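# Carry the coat stand into the taped area next door

## Task

Bring the coat stand into the adjoining room and leave it standing with each of its four feet fully within the yellow-taped area, not touching the tape. It must be stable by itself at the end, with the robot not holding it. The coffee table must still be upright when the scene ends. The robot must not tip over or be left leaning.

## Robot and tools

Robot: a Hello Robot Stretch 4, about 1.6 m tall. It has a three-wheel omni base (rim at most 0.23 m from its centre), a vertical mast carrying a lift, and a single telescoping arm that reaches forward. At the arm's end is a wrist with yaw, pitch and roll joints and a two-finger gripper made of bendable steel strips. There is only one arm, so every joint command applies to it. Objects may occasionally get nudged by something outside the robot's control.

Frames: the base frame sits on the floor under the base centre, x ahead, y to the left, z up. hand_pose, a point between the open fingertips, is reported in this frame and may be slightly off. The odometry frame is the base frame as it was when the scene began; base_odometry counts wheel rotation, so wheel slip shows up as motion. Heading runs -3.142 to 3.142, left positive.

execute_actions(actions, cameras): actions is a list holding one action or nothing (empty just returns state and pictures). An action may contain "base", "joints", or both, plus optional "pace" and "contact_limits"; alternatively it contains only {"end_of_arm": "enable_torque"}, which re-powers any wrist or gripper motor that switched itself off. All parts start moving together.
- base: one command only, each a relative offset from where the base last reported itself. translate_m: straight drive in metres, forward positive, -2 to 2. strafe_m: sideways drive in metres, left positive, -2 to 2. rotate_rad: turn in place in radians, counter-clockwise (left) positive, -3.2 to 3.2.
- joints: absolute targets keyed by name. lift_m 0 to 1.2 m (height on mast). arm_m 0 to 0.55 m (extension). wrist_yaw_rad -1.134 to 4.276 (0 points ahead, positive turns left, 3.14 tucked back; above 3.4 the arm may block it). wrist_pitch_rad -1.117 to 4.259 (0 level, 1.57 pointing down). wrist_roll_rad -1.117 to 4.259 (0 keeps fingers level; positive turns clockwise as seen from behind). gripper_m -0.038 to 0.141 m, the fingertip gap; negative means the tips squeeze each other. Out-of-range joint targets get clipped and flagged; any other bad value or unknown key rejects the whole call with no motion.
- pace: "slow", "default", "fast", "max"; base top speeds 0.1/0.3/0.4/0.6 m/s and 1/2/3/4 rad/s, reduced further when the lift is above 0.2 m (down to 0.3 m/s and 1 rad/s at 1.2 m).
- contact_limits: only {"arm_m": value}, 0 (gentlest) to 0.75 (firmest), default 0.5.
- cameras: list from head_camera, head_left_camera, head_right_camera, wrist_camera, or "all"; omitted or null gives all, [] gives none.
Parts not named in an action may still be driving toward earlier targets. No action runs past 15 s. If a result reports a stop, the remaining movement and finish calls in that same reply are skipped.

wait(seconds): 0 to 10; sends nothing new, then returns state and images. zoom_image(camera, region): enlarges [x0, y0, x1, y1] pixels of that camera's latest full image, at most 504 by 504. read_manual(section): only licence text, no motion. finished_scene(scene): closes the current scene by its number after the last command has settled; irreversible, and it reports success.

Result lines: joint_positions; base_status and joint_status ("done", "off_target" meaning stopped short and maybe still pushing, "contact_stop_at_<key>" meaning it hit something and that part went slack, "limit_stop_at_<name>", "time_out", "torque_fault" meaning a wrist/gripper motor went limp until enable_torque). on_its_own lists things not commanded by that call; "held at" there is a target, not a position. limit_stop_at_tilt means a lean over 6 degrees: lift, arm and wheels go slack and ignore commands until it levels. limit_stop_at_own_body means the joint was about to hit the robot; move it away instead (likely with pitch below -0.2 and roll below -0.4 or above 4). lidar_m: 12 distances in metres, 30-degree sectors, first straight ahead then counter-clockwise (4th left, 7th behind, 10th right); "-" is nothing seen or closer than 0.25 m; it misses glass, thin legs and much behind, and sees tabletops. wrist_depth_mm: 7x7 grid of median depths, 100 to 2000 mm, includes the robot's own parts. turned_by_wheels vs turned_by_imu differing by over about 0.1 rad hints at a collision or slip. base_tilt in degrees, forward and right positive, with a fixed bias up to about 1.5. motor_effort: percent of maximum, bracketed value is the peak; wheel efforts positive toward a right turn; an at-rest effort outside its normal band suggests pushing or carrying.

Gripping: command a gap smaller than the object; tighter squeezes harder and pulls it in. Reported gap and "done" do not confirm a grasp; a firm hold shows as a gripper effort change. If tips jam on a surface below, raise the lift. To unfold at the start, send lift_m 0.4 with wrist_yaw_rad 0.

Avoid: driving or turning with over 1 kg held and arm_m above 0.2, especially fast; sustained pushing or pulling with a high gripper or strong contact limit (tipping risk); a level gripper holding above about 2 kg (torque fault); knocking over the coffee table or coat stand; drops, slams and hard collisions. Release the stand so it stands alone before finishing.

Each tool is called after "Call:" by a JSON object that holds its "api" and its "payload", one argument or row to a line.

## Session

Call:
{"api": "execute_actions", "payload": {
  "actions": []
}}

Scene clock: 0.00 s.
base_odometry: x=+0.000 y=+0.000 heading=+0.000 (m, m, rad; odometry frame)
turned_by_wheels: +0.000 (rad since the last result)
turned_by_imu: +0.000 (rad since the last result)
base_tilt: forward=+0.0 right=-0.4 (deg)
lidar_m: 0.97 0.90 0.94 1.12 2.38 1.74 1.72 1.55 1.31 0.83 0.76 0.73
base_status: not commanded
joint_positions: lift_m=+0.247 arm_m=+0.001 wrist_yaw_rad=+3.072 wrist_pitch_rad=+0.011 wrist_roll_rad=-0.014 gripper_m=+0.057
joint_status: not commanded
motor_effort: lift_m=+19 arm_m=+0 wrist_yaw_rad=-2 wrist_pitch_rad=-8 wrist_roll_rad=+1 gripper_m=-3 wheel_0=+0 wheel_1=+0 wheel_2=+0 (%)
hand_pose: x=-0.1096 y=+0.1071 z=+0.4218 quat_wxyz=(+0.035, -0.006, -0.007, +0.999) (m; base frame)
wrist_depth_mm: - 136 1863 - - - - / 108 137 1921 - - - - / 114 138 1921 - - - - / 135 236 1921 - - - - / 1397 1618 1863 - - - - / 1255 1138 1160 1205 1308 1499 1537 / 931 866 960 904 931 991 1078
pictures: head_camera, head_left_camera, head_right_camera, wrist_camera
Images, in order (width x height): head_camera 420x560, head_left_camera 420x672, head_right_camera 420x672, wrist_camera 616x392.

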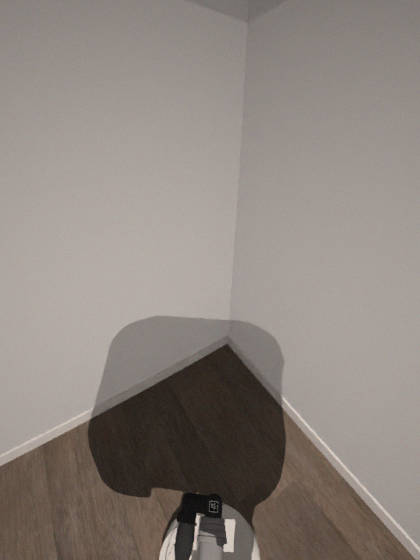

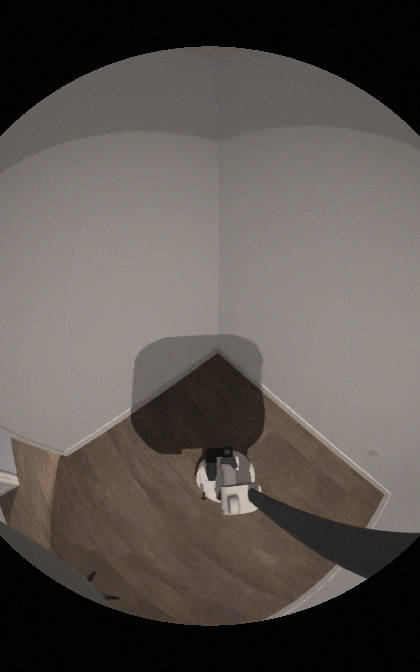

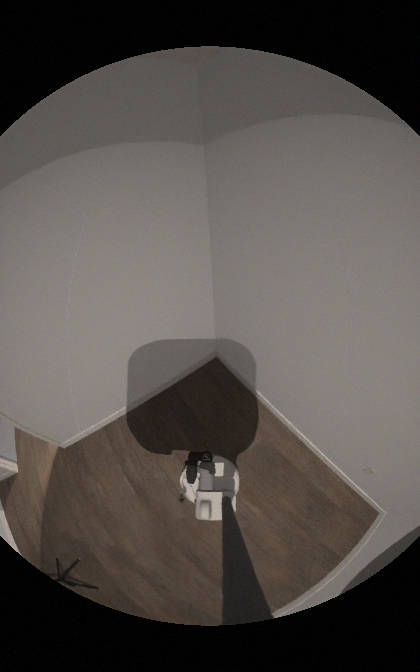

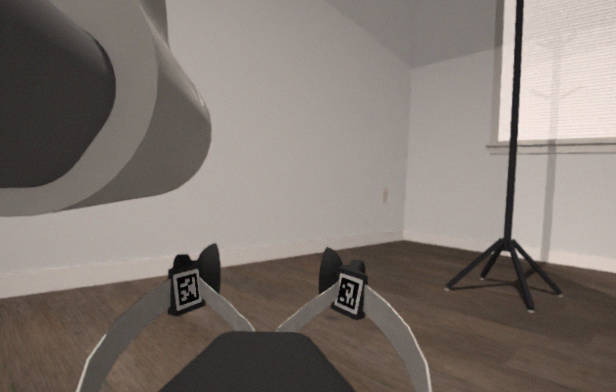

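Call:
{"api": "execute_actions", "payload": {
  "actions": [
    {"base": {"rotate_rad": 2.4}, "joints": {"lift_m": 0.4, "wrist_yaw_rad": 0}}
  ]
}}

Scene clock: 2.83 s.
base_odometry: x=+0.000 y=+0.000 heading=+2.400 (m, m, rad; odometry frame)
turned_by_wheels: +2.400 (rad since the last result)
turned_by_imu: +2.399 (rad since the last result)
base_tilt: forward=+0.1 right=-0.4 (deg)
lidar_m: 1.78 1.96 1.53 1.55 0.94 0.75 0.74 0.84 0.91 0.90 1.01 2.37
base_status: done
joint_positions: lift_m=+0.400 arm_m=+0.001 wrist_yaw_rad=+0.000 wrist_pitch_rad=+0.011 wrist_roll_rad=-0.014 gripper_m=+0.057
joint_status: all done
motor_effort: lift_m=+22(24) arm_m=+0(0) wrist_yaw_rad=-2(11) wrist_pitch_rad=-7(8) wrist_roll_rad=+1(1) gripper_m=-4(3) wheel_0=-1(9) wheel_1=+0(7) wheel_2=+0(10) (%)
hand_pose: x=+0.4607 y=-0.0873 z=+0.5746 quat_wxyz=(+1.000, -0.007, +0.006, +0.000) (m; base frame)
wrist_depth_mm: 1921 - - - - - 1756 / 1863 - - - - - 1808 / - - - - - - 1808 / - - - - - - 1808 / - - - - - - 1863 / 1576 1464 1499 1576 1661 1863 1708 / 1205 1118 1229 1182 1205 1308 1397
pictures: head_camera, head_left_camera, head_right_camera, wrist_camera
Images, in order (width x height): head_camera 420x560, head_left_camera 420x672, head_right_camera 420x672, wrist_camera 616x392.

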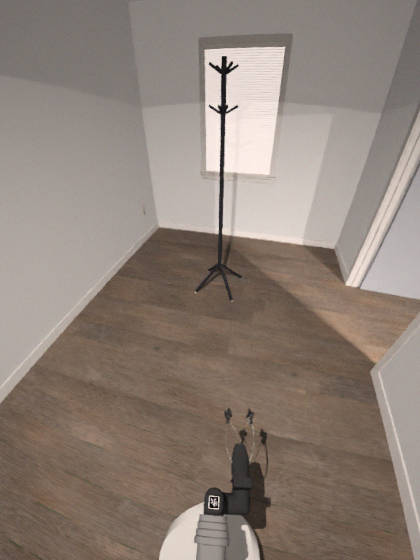

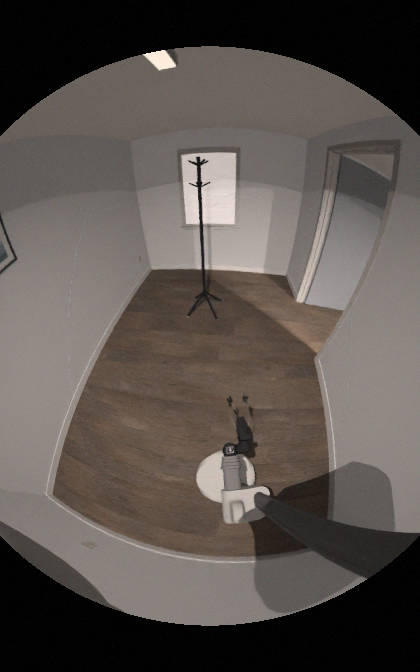

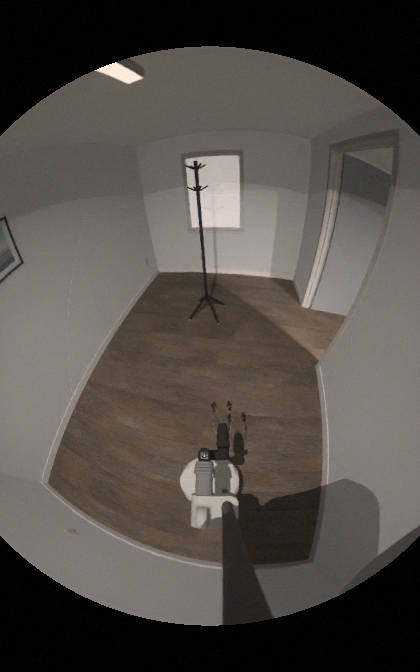

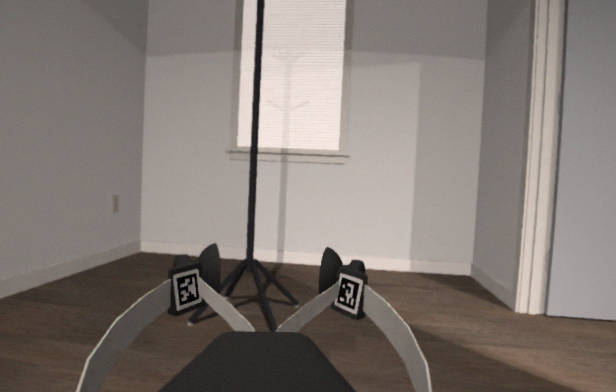

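Call:
{"api": "execute_actions", "payload": {
  "actions": [
    {"base": {"translate_m": 1.0}}
  ]
}}

Call:
{"api": "execute_actions", "payload": {
  "actions": [
    {"base": {"rotate_rad": -1.2}}
  ]
}}

Scene clock: 8.33 s.
base_odometry: x=-0.738 y=+0.675 heading=+2.400 (m, m, rad; odometry frame)
turned_by_wheels: +0.000 (rad since the last result)
turned_by_imu: +0.000 (rad since the last result)
base_tilt: forward=+0.0 right=-0.4 (deg)
lidar_m: 0.75 0.87 1.38 1.37 1.53 1.73 1.74 1.34 1.07 1.08 1.63 1.93
base_status: done
joint_positions: lift_m=+0.400 arm_m=+0.001 wrist_yaw_rad=+0.000 wrist_pitch_rad=+0.011 wrist_roll_rad=-0.014 gripper_m=+0.057
joint_status: not commanded
motor_effort: lift_m=+22(22) arm_m=+0(0) wrist_yaw_rad=-2(2) wrist_pitch_rad=-7(7) wrist_roll_rad=+0(0) gripper_m=-2(3) wheel_0=+2(4) wheel_1=+1(4) wheel_2=+2(9) (%)
hand_pose: x=+0.4607 y=-0.0874 z=+0.5747 quat_wxyz=(+1.000, -0.007, +0.006, +0.000) (m; base frame)
wrist_depth_mm: 1661 1808 1708 1661 1661 1661 1576 / 1708 1756 1708 1708 1708 1618 1537 / 1756 1808 1808 1708 1708 1618 1576 / 1756 1863 1708 1708 1661 1661 1661 / 1756 1921 1756 1756 1708 1618 1618 / 1618 1464 668 1576 1708 1661 1661 / 1205 1138 676 1182 1205 1281 1366
pictures: head_camera, head_left_camera, head_right_camera, wrist_camera
Images, in order (width x height): head_camera 420x560, head_left_camera 420x672, head_right_camera 420x672, wrist_camera 616x392.

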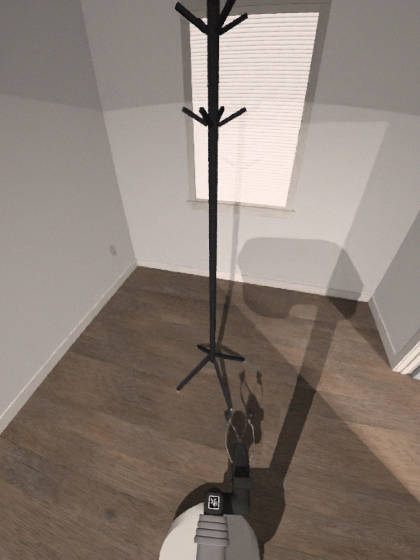

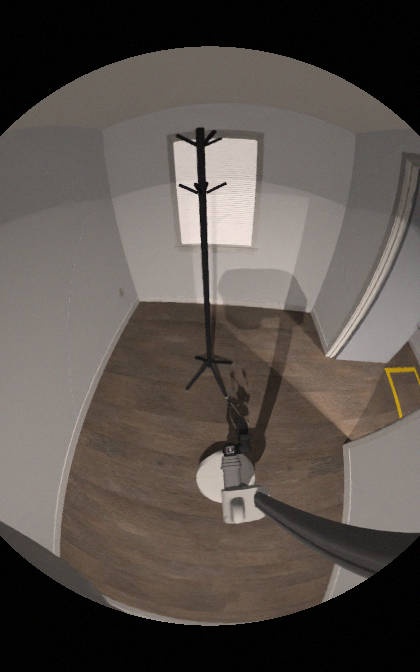

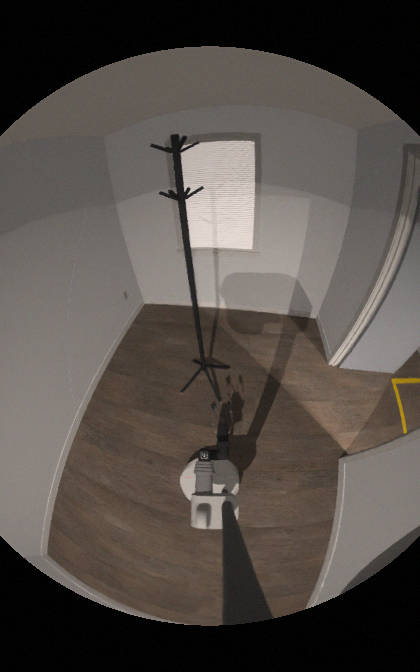

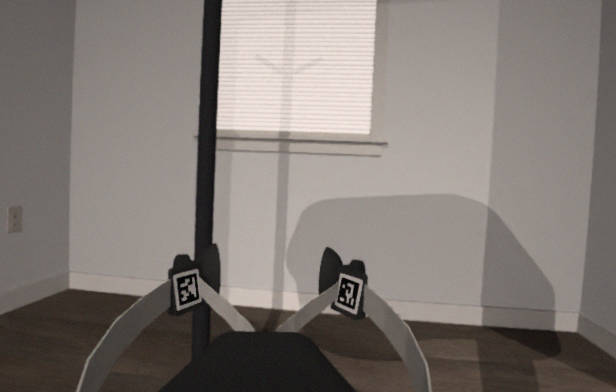

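Scene clock: 10.17 s.
base_odometry: x=-0.738 y=+0.675 heading=+1.201 (m, m, rad; odometry frame)
turned_by_wheels: -1.200 (rad since the last result)
turned_by_imu: -1.200 (rad since the last result)
base_tilt: forward=+0.0 right=-0.5 (deg)
lidar_m: 1.68 1.64 0.75 0.83 1.43 1.37 1.47 1.79 1.72 1.53 1.11 1.08
base_status: done
joint_positions: lift_m=+0.400 arm_m=+0.001 wrist_yaw_rad=+0.000 wrist_pitch_rad=+0.011 wrist_roll_rad=-0.014 gripper_m=+0.057
joint_status: not commanded
motor_effort: lift_m=+22(22) arm_m=+0(0) wrist_yaw_rad=+0(1) wrist_pitch_rad=-7(7) wrist_roll_rad=+2(1) gripper_m=-3(2) wheel_0=+3(10) wheel_1=+1(7) wheel_2=+0(6) (%)
hand_pose: x=+0.4607 y=-0.0874 z=+0.5747 quat_wxyz=(+1.000, -0.007, +0.006, +0.000) (m; base frame)
wrist_depth_mm: 1537 1336 1537 - - 768 707 / 1537 1366 1618 - - 778 707 / 1537 1366 1661 - - 788 723 / 1537 1366 1661 - - 768 715 / 1537 1336 1661 - - 788 715 / 1464 1366 1499 1537 831 778 723 / 1229 1138 1255 1205 1138 788 707
pictures: head_camera, head_left_camera, head_right_camera, wrist_camera
Images, in order (width x height): head_camera 420x560, head_left_camera 420x672, head_right_camera 420x672, wrist_camera 616x392.

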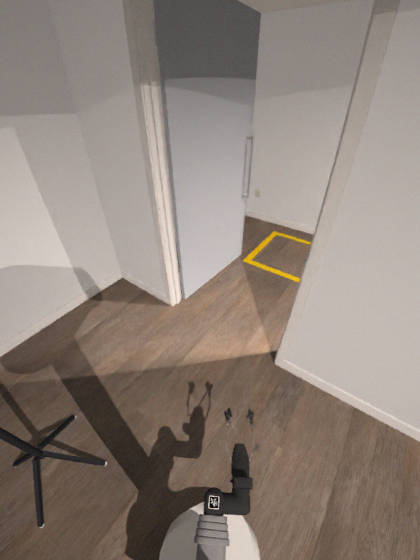

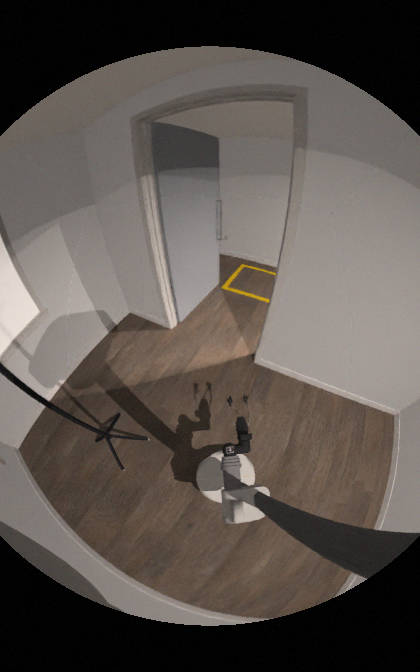

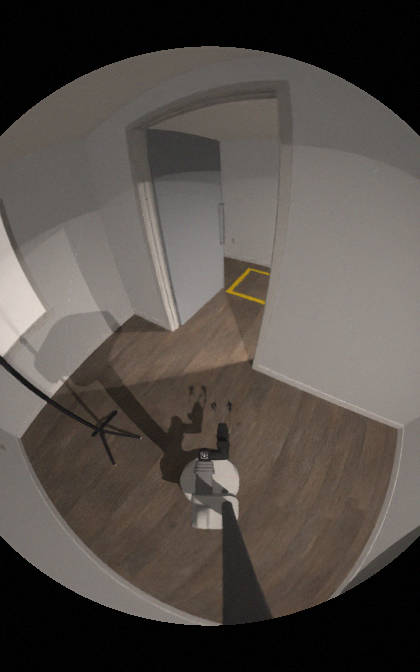

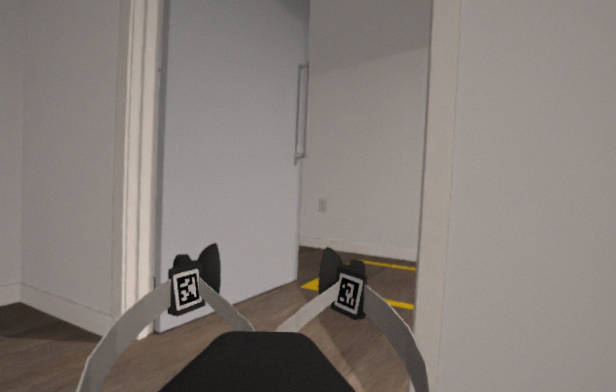

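Call:
{"api": "execute_actions", "payload": {
  "actions": [
    {"base": {"rotate_rad": 0.85}, "joints": {"gripper_m": 0.12}}
  ],
  "cameras": []
}}

Call:
{"api": "execute_actions", "payload": {
  "actions": [
    {"base": {"strafe_m": 0.4}, "joints": {"lift_m": 0.75}}
  ]
}}

Scene clock: 15.50 s.
base_odometry: x=-0.738 y=+0.675 heading=+2.051 (m, m, rad; odometry frame)
turned_by_wheels: +0.850 (rad since the last result)
turned_by_imu: +0.848 (rad since the last result)
base_tilt: forward=+0.1 right=-0.4 (deg)
lidar_m: 1.93 0.74 1.55 1.36 1.36 1.73 1.73 1.72 1.20 1.07 1.08 1.64
base_status: done
joint_positions: lift_m=+0.400 arm_m=+0.001 wrist_yaw_rad=+0.000 wrist_pitch_rad=+0.011 wrist_roll_rad=-0.014 gripper_m=+0.120
joint_status: all done
motor_effort: lift_m=+22(22) arm_m=+0(0) wrist_yaw_rad=-2(1) wrist_pitch_rad=-7(7) wrist_roll_rad=+0(0) gripper_m=-2(4) wheel_0=-1(7) wheel_1=+0(6) wheel_2=+0(7) (%)
hand_pose: x=+0.4607 y=-0.0874 z=+0.5747 quat_wxyz=(+1.000, -0.007, +0.006, +0.000) (m; base frame)
wrist_depth_mm: 1464 1576 1708 1808 1808 1430 1182 / 1537 1618 1708 1808 1921 1430 1182 / 1537 1576 1708 1756 1921 1430 1205 / 1537 1661 1708 1808 1863 1366 1182 / 1618 1618 1756 1808 1921 1397 1205 / 1499 1430 1576 1661 1537 1336 1229 / 1182 1229 1255 1182 1229 1229 1229
pictures: none
No camera images: the call's "cameras" was empty. Leave "cameras" out to get every camera's image.

Scene clock: 18.17 s.
base_odometry: x=-1.092 y=+0.491 heading=+2.050 (m, m, rad; odometry frame)
turned_by_wheels: +0.000 (rad since the last result)
turned_by_imu: -0.002 (rad since the last result)
base_tilt: forward=-0.1 right=-0.5 (deg)
lidar_m: 0.70 1.75 1.09 0.97 0.99 1.19 1.79 1.83 1.65 1.48 1.48 1.86
base_status: done
joint_positions: lift_m=+0.750 arm_m=+0.001 wrist_yaw_rad=+0.000 wrist_pitch_rad=+0.011 wrist_roll_rad=-0.014 gripper_m=+0.120
joint_status: all done
motor_effort: lift_m=+23(26) arm_m=+0(0) wrist_yaw_rad=-2(2) wrist_pitch_rad=-7(7) wrist_roll_rad=+1(0) gripper_m=-1(1) wheel_0=+1(8) wheel_1=-2(9) wheel_2=-1(1) (%)
hand_pose: x=+0.4607 y=-0.0874 z=+0.9246 quat_wxyz=(+1.000, -0.007, +0.006, +0.000) (m; base frame)
wrist_depth_mm: 1499 1537 1576 1661 1756 1808 1499 / 1430 1576 1537 1661 1863 1863 1464 / 1464 1537 1576 1661 1756 1921 1499 / 1499 1537 1576 1708 1863 1921 1464 / 1537 1576 1661 1808 1863 1921 1464 / 1499 1537 1661 1808 1808 1921 1430 / 1537 1576 1661 1808 1863 1808 1430
pictures: head_camera, head_left_camera, head_right_camera, wrist_camera
Images, in order (width x height): head_camera 420x560, head_left_camera 420x672, head_right_camera 420x672, wrist_camera 616x392.

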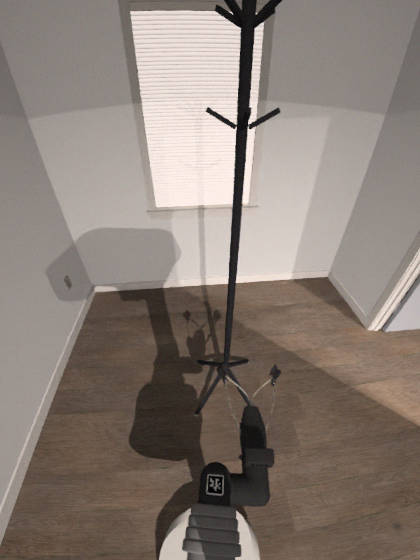

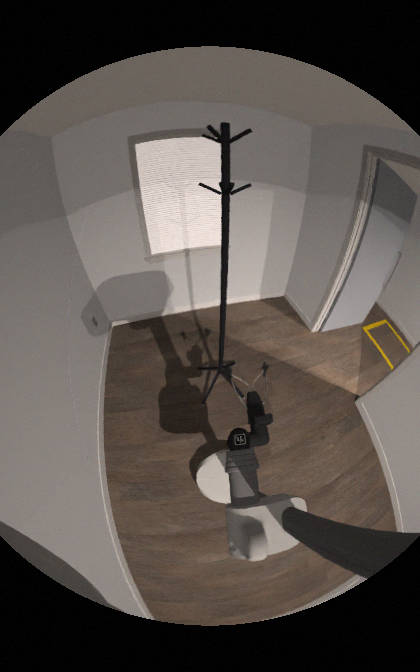

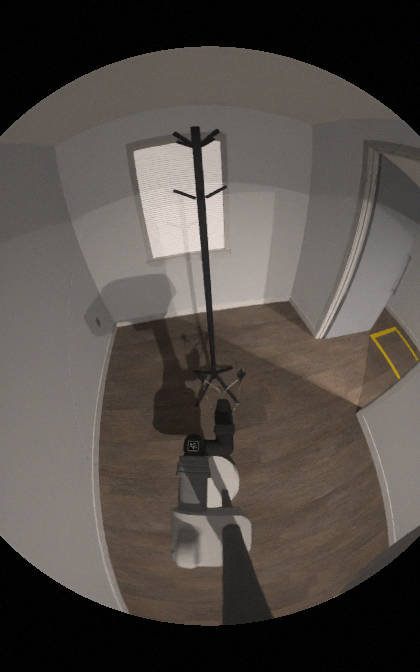

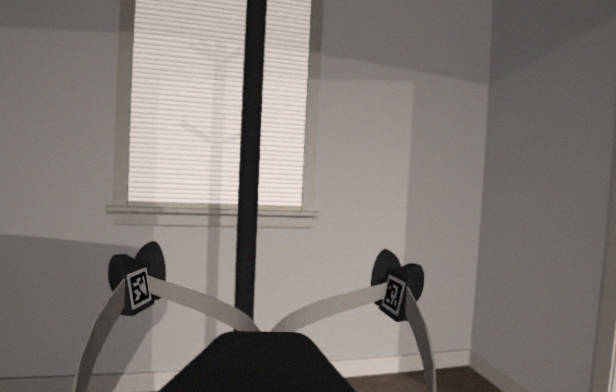

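Call:
{"api": "execute_actions", "payload": {
  "actions": [
    {"base": {"translate_m": 0.18}}
  ],
  "cameras": ["head_camera", "wrist_camera", "head_right_camera"]
}}

Scene clock: 20.63 s.
base_odometry: x=-1.176 y=+0.650 heading=+2.051 (m, m, rad; odometry frame)
turned_by_wheels: +0.000 (rad since the last result)
turned_by_imu: +0.000 (rad since the last result)
base_tilt: forward=+0.0 right=-0.3 (deg)
lidar_m: 0.52 1.70 1.14 1.01 1.02 1.25 1.98 2.01 1.62 1.45 1.73 0.58
base_status: done
joint_positions: lift_m=+0.750 arm_m=+0.001 wrist_yaw_rad=+0.000 wrist_pitch_rad=+0.011 wrist_roll_rad=-0.014 gripper_m=+0.120
joint_status: not commanded
motor_effort: lift_m=+23(23) arm_m=+0(0) wrist_yaw_rad=-2(1) wrist_pitch_rad=-7(7) wrist_roll_rad=+0(2) gripper_m=-1(2) wheel_0=+2(5) wheel_1=+1(4) wheel_2=+1(9) (%)
hand_pose: x=+0.4607 y=-0.0874 z=+0.9246 quat_wxyz=(+1.000, -0.007, +0.006, +0.000) (m; base frame)
wrist_depth_mm: 1308 1366 1397 1537 1618 1661 1430 / 1308 1366 1430 1537 1618 1756 1464 / 1308 1397 1464 1537 1661 1708 1430 / 1336 1397 1430 1537 1661 1708 1464 / 1336 1397 1430 1537 1661 1708 1464 / 1336 1430 427 1537 1618 1708 1464 / 1336 1430 1430 1618 1708 1756 1397
pictures: head_camera, head_right_camera, wrist_camera
Images, in order (width x height): head_camera 420x560, head_right_camera 420x672, wrist_camera 616x392.

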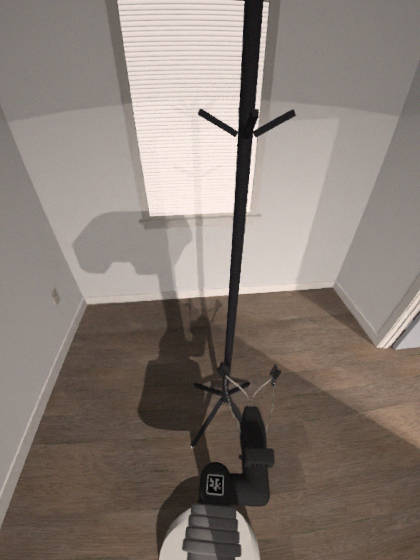

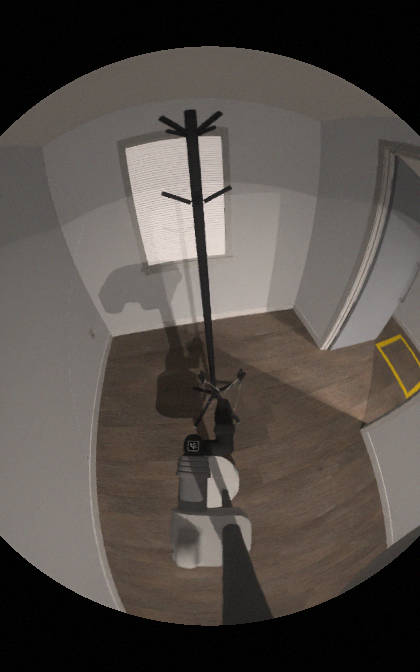

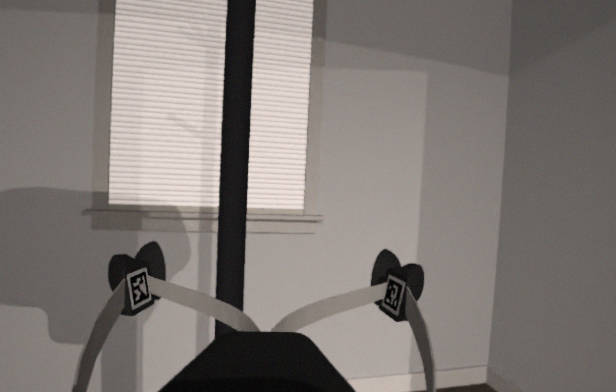

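Call:
{"api": "execute_actions", "payload": {
  "actions": [
    {"base": {"strafe_m": 0.05}, "joints": {"arm_m": 0.08}}
  ],
  "cameras": ["head_camera", "wrist_camera", "head_right_camera"]
}}

Scene clock: 22.73 s.
base_odometry: x=-1.220 y=+0.627 heading=+2.051 (m, m, rad; odometry frame)
turned_by_wheels: +0.000 (rad since the last result)
turned_by_imu: -0.001 (rad since the last result)
base_tilt: forward=+0.1 right=-0.3 (deg)
lidar_m: 0.52 1.69 1.10 0.95 0.97 1.20 1.96 2.00 1.66 1.50 1.80 0.58
base_status: done
joint_positions: lift_m=+0.750 arm_m=+0.079 wrist_yaw_rad=+0.000 wrist_pitch_rad=+0.011 wrist_roll_rad=-0.014 gripper_m=+0.120
joint_status: all done
motor_effort: lift_m=+23(23) arm_m=+8(9) wrist_yaw_rad=-2(0) wrist_pitch_rad=-7(8) wrist_roll_rad=+2(0) gripper_m=+0(0) wheel_0=+1(6) wheel_1=-2(9) wheel_2=+1(1) (%)
hand_pose: x=+0.5380 y=-0.0874 z=+0.9246 quat_wxyz=(+1.000, -0.007, +0.006, +0.000) (m; base frame)
wrist_depth_mm: 1229 1308 1336 1464 1499 1618 1499 / 1229 1281 1366 1499 1499 1661 1499 / 1281 1336 1366 1464 1537 1661 1464 / 1281 1308 1397 1464 1537 1618 1464 / 1255 1308 1397 1464 1537 1661 1499 / 1281 1336 1397 349 1537 1708 1464 / 1308 1336 1430 1499 1618 1756 1430
pictures: head_camera, head_right_camera, wrist_camera
Images, in order (width x height): head_camera 420x560, head_right_camera 420x672, wrist_camera 616x392.

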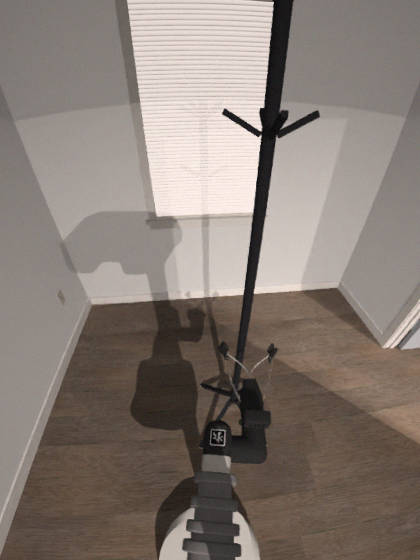

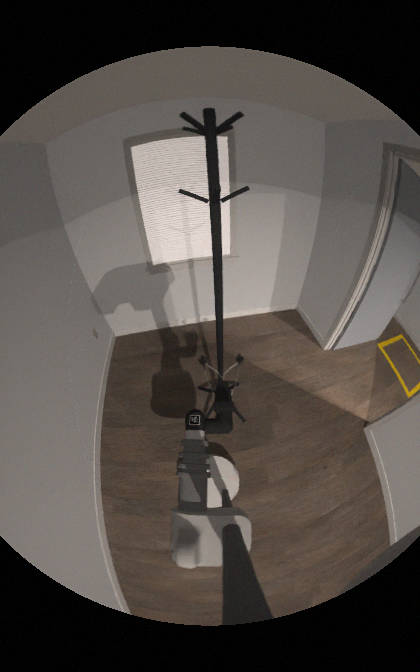

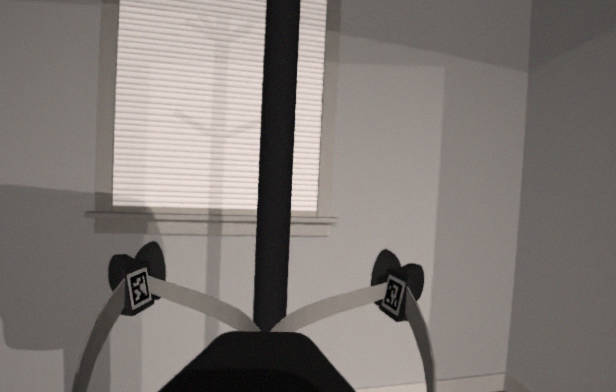

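Call:
{"api": "execute_actions", "payload": {
  "actions": [
    {"base": {"translate_m": 0.09}, "joints": {"arm_m": 0.115}, "pace": "slow"}
  ],
  "cameras": ["head_camera", "wrist_camera", "head_right_camera"]
}}

Scene clock: 25.57 s.
base_odometry: x=-1.261 y=+0.707 heading=+2.051 (m, m, rad; odometry frame)
turned_by_wheels: +0.000 (rad since the last result)
turned_by_imu: -0.001 (rad since the last result)
base_tilt: forward=+0.1 right=-0.4 (deg)
lidar_m: 0.42 1.62 1.10 0.99 0.99 1.15 2.08 2.12 1.63 1.47 1.73 0.48
base_status: done
joint_positions: lift_m=+0.750 arm_m=+0.114 wrist_yaw_rad=+0.000 wrist_pitch_rad=+0.011 wrist_roll_rad=-0.014 gripper_m=+0.120
joint_status: all done
motor_effort: lift_m=+23(23) arm_m=+8(6) wrist_yaw_rad=-2(2) wrist_pitch_rad=-8(7) wrist_roll_rad=+0(0) gripper_m=-1(1) wheel_0=+3(2) wheel_1=+2(4) wheel_2=-1(6) (%)
hand_pose: x=+0.5730 y=-0.0874 z=+0.9246 quat_wxyz=(+1.000, -0.007, +0.006, +0.000) (m; base frame)
wrist_depth_mm: 1160 1160 1255 1308 1366 1499 1499 / 1118 1182 1281 1308 1397 1464 1430 / 1160 1205 1255 1366 1430 1537 1464 / 1160 1182 1255 1366 1430 1537 1464 / 1182 1205 1281 1336 1430 1537 1464 / 1182 1205 223 222 1397 1537 1464 / 1160 1229 1255 1366 1464 1576 1430
pictures: head_camera, head_right_camera, wrist_camera
Images, in order (width x height): head_camera 420x560, head_right_camera 420x672, wrist_camera 616x392.

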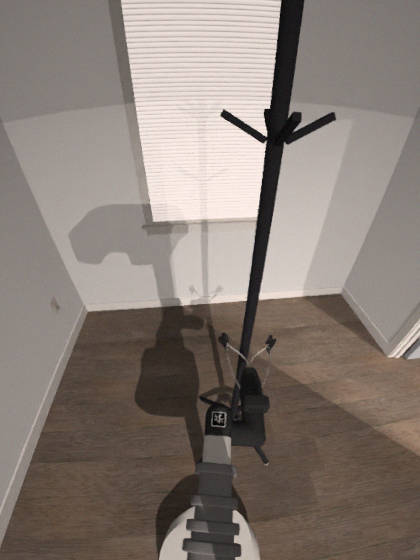

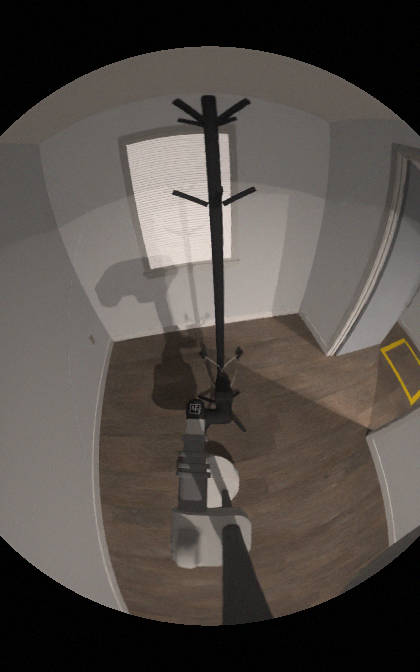

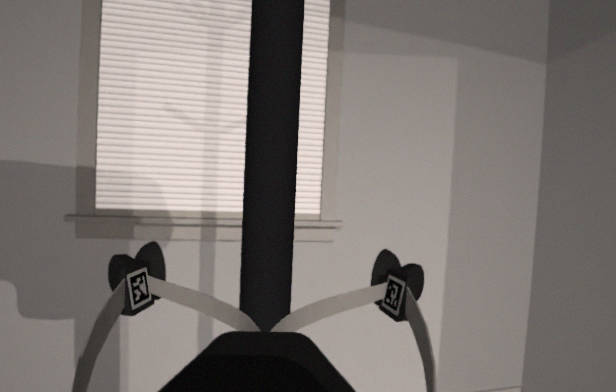

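Call:
{"api": "execute_actions", "payload": {
  "actions": [
    {"joints": {"arm_m": 0.122, "gripper_m": 0.04}}
  ],
  "cameras": ["head_camera", "wrist_camera"]
}}

Scene clock: 27.77 s.
base_odometry: x=-1.261 y=+0.707 heading=+2.051 (m, m, rad; odometry frame)
turned_by_wheels: +0.000 (rad since the last result)
turned_by_imu: -0.001 (rad since the last result)
base_tilt: forward=+0.1 right=-0.6 (deg)
lidar_m: 0.41 1.60 1.10 0.97 0.97 1.18 2.07 2.10 1.64 1.49 1.73 0.49
base_status: not commanded
joint_positions: lift_m=+0.750 arm_m=+0.121 wrist_yaw_rad=+0.000 wrist_pitch_rad=+0.011 wrist_roll_rad=-0.014 gripper_m=+0.040
joint_status: all done
motor_effort: lift_m=+23(23) arm_m=+8(7) wrist_yaw_rad=-1(3) wrist_pitch_rad=-7(7) wrist_roll_rad=+0(0) gripper_m=-3(4) wheel_0=+3(3) wheel_1=+2(2) wheel_2=-1(1) (%)
hand_pose: x=+0.5800 y=-0.0874 z=+0.9246 quat_wxyz=(+1.000, -0.007, +0.006, +0.000) (m; base frame)
wrist_depth_mm: 1118 1160 1229 1308 1430 1499 1464 / 1160 1205 1255 1308 1397 1499 1464 / 1098 1205 1229 1308 1430 1499 1464 / 1160 1182 1255 1336 1464 1537 1464 / 1160 1205 214 1308 1464 1499 1430 / 1160 1182 211 215 1430 1537 1430 / 1182 1255 1281 1397 1430 1576 1430
pictures: head_camera, wrist_camera
Images, in order (width x height): head_camera 420x560, wrist_camera 616x392.

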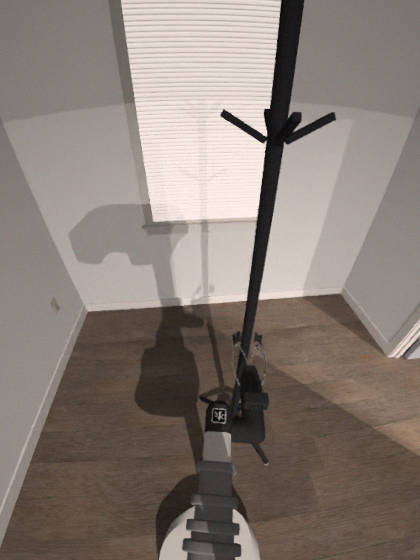

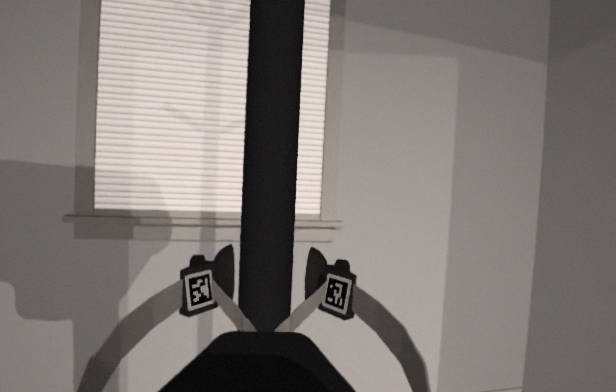

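Call:
{"api": "execute_actions", "payload": {
  "actions": [
    {"joints": {"gripper_m": -0.01}}
  ],
  "cameras": ["head_camera", "wrist_camera"]
}}

Scene clock: 29.43 s.
base_odometry: x=-1.262 y=+0.707 heading=+2.051 (m, m, rad; odometry frame)
turned_by_wheels: +0.000 (rad since the last result)
turned_by_imu: +0.000 (rad since the last result)
base_tilt: forward=+0.1 right=-0.4 (deg)
lidar_m: 0.40 1.59 1.08 0.99 0.99 1.21 2.06 2.09 1.62 1.48 1.72 0.47
base_status: not commanded
joint_positions: lift_m=+0.750 arm_m=+0.121 wrist_yaw_rad=+0.003 wrist_pitch_rad=+0.010 wrist_roll_rad=-0.014 gripper_m=-0.009
joint_status: all done
motor_effort: lift_m=+23(23) arm_m=+6(8) wrist_yaw_rad=-11(11) wrist_pitch_rad=-4(8) wrist_roll_rad=+0(1) gripper_m=-20(22) wheel_0=+3(3) wheel_1=+2(2) wheel_2=+1(1) (%)
hand_pose: x=+0.5806 y=-0.0864 z=+0.9249 quat_wxyz=(+1.000, -0.007, +0.005, +0.002) (m; base frame)
wrist_depth_mm: 1098 1160 1229 213 1336 1430 1499 / 1138 1182 1281 1336 1366 1499 1464 / 1138 1160 1255 1336 1397 1537 1464 / 1160 1205 1281 1308 1397 1537 1499 / 1160 1205 1205 215 1464 1464 1499 / 1138 178 206 208 1430 1537 1464 / 1182 1255 1255 1397 1430 1537 1397
pictures: head_camera, wrist_camera
Images, in order (width x height): head_camera 420x560, wrist_camera 616x392.

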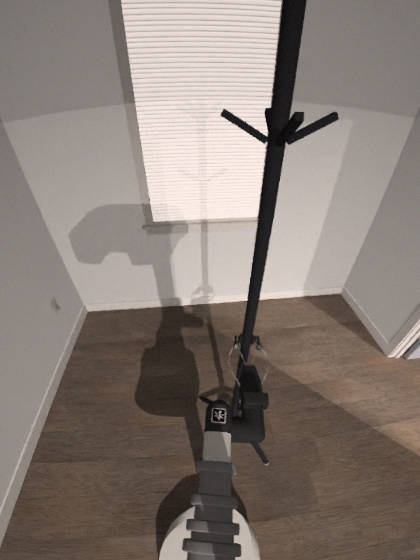

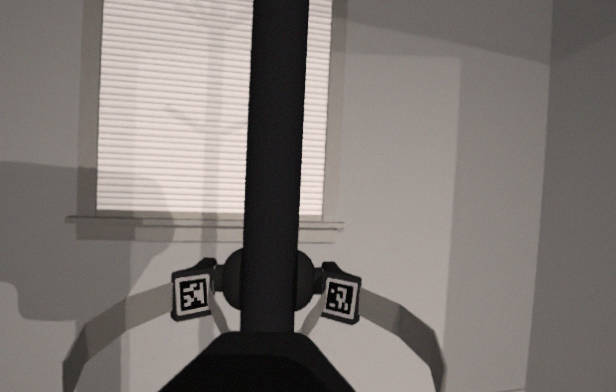

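Call:
{"api": "execute_actions", "payload": {
  "actions": [
    {"joints": {"gripper_m": -0.03}}
  ],
  "cameras": []
}}

Call:
{"api": "execute_actions", "payload": {
  "actions": [
    {"joints": {"lift_m": 0.765}, "pace": "slow"}
  ],
  "cameras": ["head_camera", "wrist_camera"]
}}

Scene clock: 30.63 s.
base_odometry: x=-1.262 y=+0.707 heading=+2.051 (m, m, rad; odometry frame)
turned_by_wheels: +0.000 (rad since the last result)
turned_by_imu: +0.000 (rad since the last result)
base_tilt: forward=+0.0 right=-0.4 (deg)
lidar_m: 0.39 1.60 1.06 0.98 0.99 1.20 2.07 2.10 1.63 1.49 1.71 0.51
base_status: not commanded
joint_positions: lift_m=+0.750 arm_m=+0.121 wrist_yaw_rad=+0.003 wrist_pitch_rad=+0.009 wrist_roll_rad=-0.014 gripper_m=-0.029
joint_status: all done
motor_effort: lift_m=+23(23) arm_m=+6(6) wrist_yaw_rad=-12(10) wrist_pitch_rad=+0(6) wrist_roll_rad=+3(0) gripper_m=-23(22) wheel_0=+3(3) wheel_1=+2(2) wheel_2=+1(1) (%)
hand_pose: x=+0.5806 y=-0.0865 z=+0.9253 quat_wxyz=(+1.000, -0.007, +0.004, +0.002) (m; base frame)
wrist_depth_mm: 1118 1160 1205 204 1430 1464 1537 / 1160 1182 1229 1308 1366 1499 1464 / 1160 1160 1229 1366 1397 1499 1464 / 1160 1160 1255 1366 1397 1499 1464 / 1118 1229 1255 208 1430 1537 1464 / 1160 175 200 202 184 1576 1430 / 1182 1229 1255 1366 1499 1537 1430
pictures: none
No camera images: the call's "cameras" was empty. Leave "cameras" out to get every camera's image.

Scene clock: 31.47 s.
base_odometry: x=-1.262 y=+0.707 heading=+2.051 (m, m, rad; odometry frame)
turned_by_wheels: +0.000 (rad since the last result)
turned_by_imu: +0.000 (rad since the last result)
base_tilt: forward=+0.0 right=-0.3 (deg)
lidar_m: 0.41 1.60 1.09 0.98 0.99 1.20 2.07 2.09 1.64 1.46 1.74 0.51
base_status: not commanded
joint_positions: lift_m=+0.764 arm_m=+0.121 wrist_yaw_rad=+0.002 wrist_pitch_rad=+0.027 wrist_roll_rad=-0.014 gripper_m=-0.029
joint_status: all done
on_its_own: wrist_pitch_rad is at rest, and its effort (-52) is outside its rest range (-23 to +23)
motor_effort: lift_m=+29(29) arm_m=+6(6) wrist_yaw_rad=-7(12) wrist_pitch_rad=-52(53) wrist_roll_rad=+1(0) gripper_m=-23(25) wheel_0=+3(3) wheel_1=+2(2) wheel_2=+1(1) (%)
hand_pose: x=+0.5804 y=-0.0868 z=+0.9346 quat_wxyz=(+1.000, -0.007, +0.013, +0.001) (m; base frame)
wrist_depth_mm: 1118 1182 1205 199 1366 1430 1464 / 1118 1160 1229 1281 1366 1464 1430 / 1138 1182 1255 1308 1397 1537 1464 / 1160 1182 1255 1336 1397 1464 1464 / 1182 1229 1229 208 1464 1537 1464 / 1182 175 200 202 185 1537 1430 / 1160 1281 1308 1397 1499 1499 1464
pictures: head_camera, wrist_camera
Images, in order (width x height): head_camera 420x560, wrist_camera 616x392.

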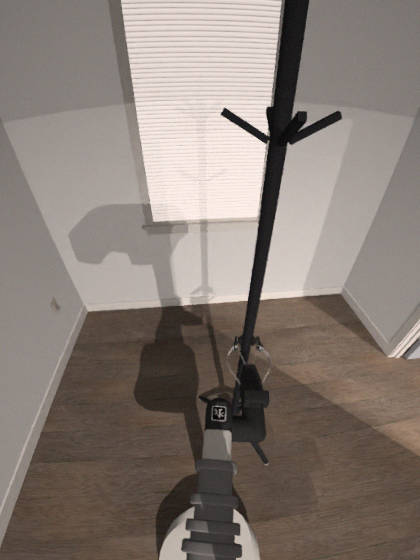

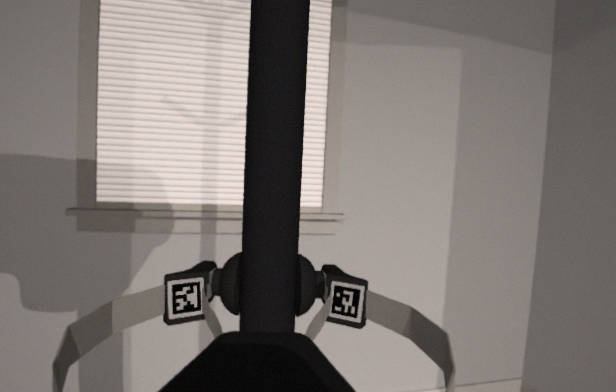

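Call:
{"api": "execute_actions", "payload": {
  "actions": [
    {"joints": {"lift_m": 0.773}, "pace": "slow"}
  ],
  "cameras": ["wrist_camera"]
}}

Scene clock: 32.53 s.
base_odometry: x=-1.262 y=+0.707 heading=+2.051 (m, m, rad; odometry frame)
turned_by_wheels: +0.000 (rad since the last result)
turned_by_imu: +0.000 (rad since the last result)
base_tilt: forward=+0.0 right=-0.4 (deg)
lidar_m: 0.41 1.57 1.06 0.97 0.98 1.18 2.07 2.10 1.63 1.46 1.71 0.48
base_status: not commanded
joint_positions: lift_m=+0.772 arm_m=+0.121 wrist_yaw_rad=+0.002 wrist_pitch_rad=+0.030 wrist_roll_rad=-0.014 gripper_m=-0.029
joint_status: all done
on_its_own: wrist_pitch_rad is at rest, and its effort (-61) is outside its rest range (-23 to +23)
motor_effort: lift_m=+30(30) arm_m=+6(6) wrist_yaw_rad=-8(7) wrist_pitch_rad=-61(61) wrist_roll_rad=+0(2) gripper_m=-23(23) wheel_0=+3(3) wheel_1=+2(2) wheel_2=+1(1) (%)
hand_pose: x=+0.5804 y=-0.0868 z=+0.9417 quat_wxyz=(+1.000, -0.007, +0.015, +0.001) (m; base frame)
wrist_depth_mm: 1118 1182 1205 197 1366 1464 1430 / 1118 1182 1229 1336 1397 1499 1464 / 1138 1182 1255 1366 1366 1499 1464 / 1160 1182 1281 1308 1464 1499 1430 / 1160 1229 1205 207 1464 1499 1430 / 1205 175 200 201 185 1576 1464 / 1205 1281 1281 1430 1464 1576 1430
pictures: wrist_camera
Images, in order (width x height): wrist_camera 616x392.

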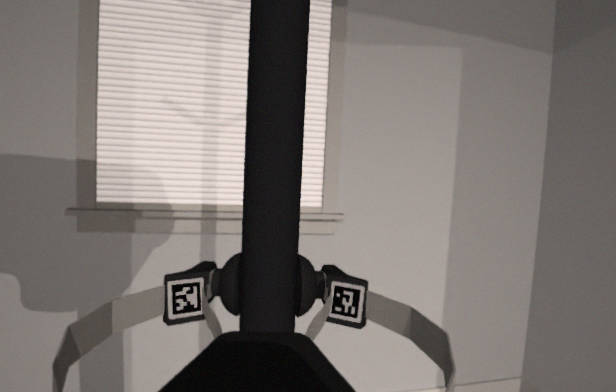

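Call:
{"api": "execute_actions", "payload": {
  "actions": [
    {"joints": {"lift_m": 0.783}, "pace": "slow"}
  ],
  "cameras": ["wrist_camera"]
}}

Scene clock: 33.60 s.
base_odometry: x=-1.262 y=+0.707 heading=+2.051 (m, m, rad; odometry frame)
turned_by_wheels: +0.000 (rad since the last result)
turned_by_imu: +0.000 (rad since the last result)
base_tilt: forward=-0.1 right=-0.4 (deg)
lidar_m: 0.39 1.61 1.07 0.96 0.97 1.19 2.09 2.09 1.64 1.49 1.72 0.48
base_status: not commanded
joint_positions: lift_m=+0.782 arm_m=+0.121 wrist_yaw_rad=+0.002 wrist_pitch_rad=+0.031 wrist_roll_rad=-0.014 gripper_m=-0.029
joint_status: all done
on_its_own: wrist_pitch_rad is at rest, and its effort (-62) is outside its rest range (-23 to +23)
motor_effort: lift_m=+30(31) arm_m=+6(6) wrist_yaw_rad=-7(8) wrist_pitch_rad=-62(68) wrist_roll_rad=-1(1) gripper_m=-22(22) wheel_0=+3(3) wheel_1=+2(2) wheel_2=+1(1) (%)
hand_pose: x=+0.5804 y=-0.0868 z=+0.9515 quat_wxyz=(+1.000, -0.007, +0.015, +0.001) (m; base frame)
wrist_depth_mm: 1098 1182 1205 196 1397 1464 1464 / 1138 1160 1229 1281 1430 1464 1464 / 1138 1229 1255 1308 1430 1464 1464 / 1160 1160 1229 1308 1464 1499 1464 / 1182 1281 1229 207 1464 1537 1430 / 1182 176 199 199 184 1499 1430 / 1205 1281 1308 1397 1537 1618 1397
pictures: wrist_camera
Images, in order (width x height): wrist_camera 616x392.

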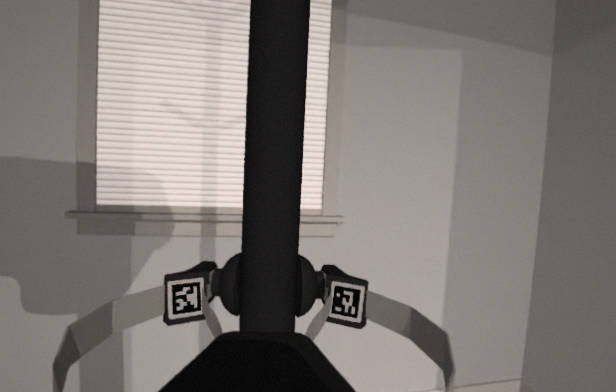

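Call:
{"api": "execute_actions", "payload": {
  "actions": [
    {"joints": {"lift_m": 0.82}, "pace": "slow"}
  ]
}}

Scene clock: 35.00 s.
base_odometry: x=-1.262 y=+0.707 heading=+2.051 (m, m, rad; odometry frame)
turned_by_wheels: +0.000 (rad since the last result)
turned_by_imu: -0.001 (rad since the last result)
base_tilt: forward=-0.1 right=-0.3 (deg)
lidar_m: 0.38 1.60 1.08 0.99 0.99 1.20 2.08 2.11 1.67 1.48 1.72 0.51
base_status: not commanded
joint_positions: lift_m=+0.819 arm_m=+0.121 wrist_yaw_rad=+0.002 wrist_pitch_rad=+0.026 wrist_roll_rad=-0.014 gripper_m=-0.029
joint_status: all done
on_its_own: wrist_pitch_rad is at rest, and its effort (-49) is outside its rest range (-23 to +23)
motor_effort: lift_m=+28(30) arm_m=+6(6) wrist_yaw_rad=-6(8) wrist_pitch_rad=-49(67) wrist_roll_rad=+0(1) gripper_m=-21(23) wheel_0=+3(2) wheel_1=+2(2) wheel_2=+1(1) (%)
hand_pose: x=+0.5804 y=-0.0869 z=+0.9899 quat_wxyz=(+1.000, -0.007, +0.013, +0.001) (m; base frame)
wrist_depth_mm: 1118 1182 1205 181 1366 1397 1430 / 1098 1138 1205 188 1397 1397 1499 / 1118 1182 1229 1281 1397 1499 1499 / 1138 1182 1255 1366 1397 1499 1499 / 1160 1229 214 200 1430 1537 1464 / 1160 177 188 190 185 1618 1464 / 1205 1255 1308 1430 1464 1537 1430
pictures: head_camera, head_left_camera, head_right_camera, wrist_camera
Images, in order (width x height): head_camera 420x560, head_left_camera 420x672, head_right_camera 420x672, wrist_camera 616x392.

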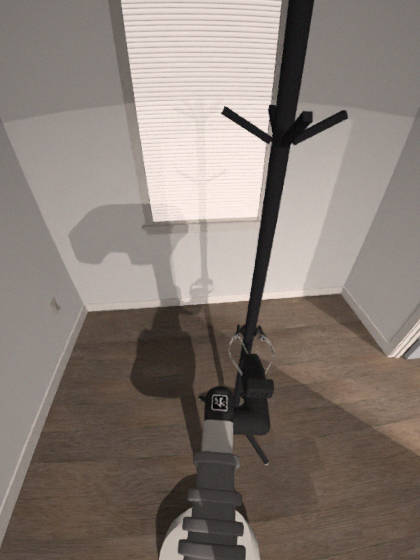

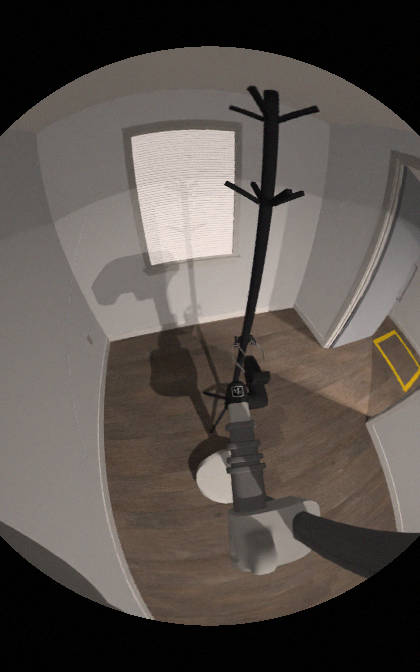

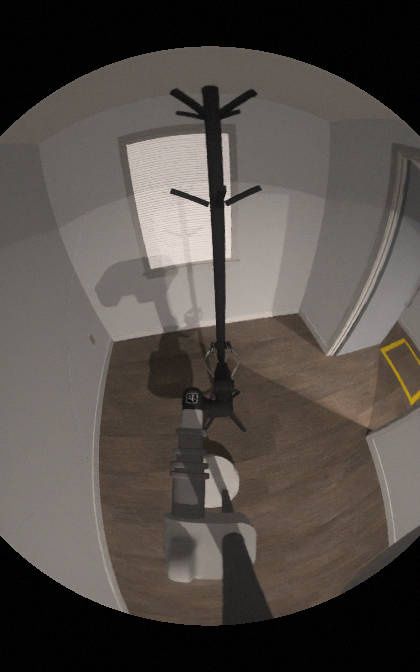

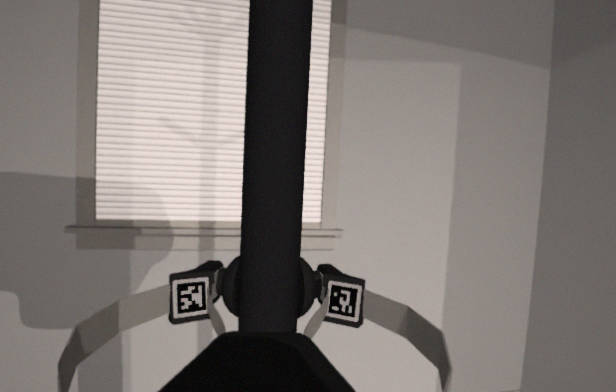

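Call:
{"api": "execute_actions", "payload": {
  "actions": [
    {"joints": {"gripper_m": 0.07}, "pace": "slow"}
  ],
  "cameras": ["head_camera", "wrist_camera"]
}}

Scene clock: 39.23 s.
base_odometry: x=-1.262 y=+0.707 heading=+2.051 (m, m, rad; odometry frame)
turned_by_wheels: +0.000 (rad since the last result)
turned_by_imu: -0.002 (rad since the last result)
base_tilt: forward=+0.0 right=-0.5 (deg)
lidar_m: 0.40 1.61 1.09 0.97 0.98 1.21 2.09 2.10 1.62 1.48 1.72 0.52
base_status: not commanded
joint_positions: lift_m=+0.820 arm_m=+0.121 wrist_yaw_rad=+0.000 wrist_pitch_rad=+0.012 wrist_roll_rad=-0.014 gripper_m=+0.070
joint_status: all done
motor_effort: lift_m=+24(28) arm_m=+6(6) wrist_yaw_rad=-1(8) wrist_pitch_rad=-8(50) wrist_roll_rad=+0(1) gripper_m=-2(18) wheel_0=+2(3) wheel_1=+2(2) wheel_2=+1(1) (%)
hand_pose: x=+0.5803 y=-0.0873 z=+0.9944 quat_wxyz=(+1.000, -0.007, +0.006, +0.000) (m; base frame)
wrist_depth_mm: 1138 1160 1255 1281 1366 1430 1464 / 1118 1182 1255 1336 1397 1499 1464 / 1182 1205 1229 1366 1397 1537 1499 / 1138 1205 1281 1336 1397 1537 1430 / 1160 1205 1229 1336 1397 1499 1397 / 1160 1182 214 215 1464 1576 1464 / 1182 1229 1308 1366 1464 1537 1430
pictures: head_camera, wrist_camera
Images, in order (width x height): head_camera 420x560, wrist_camera 616x392.

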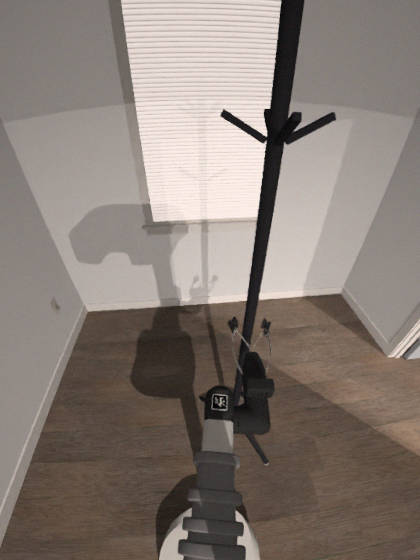

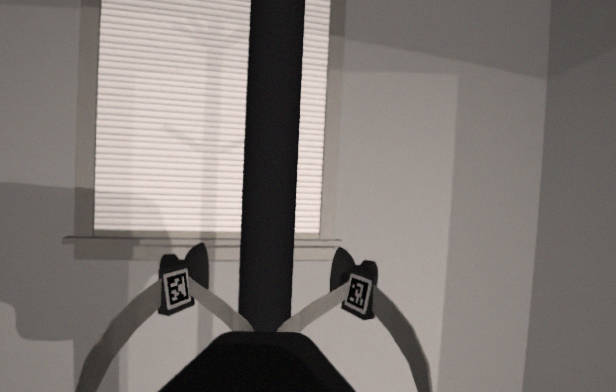

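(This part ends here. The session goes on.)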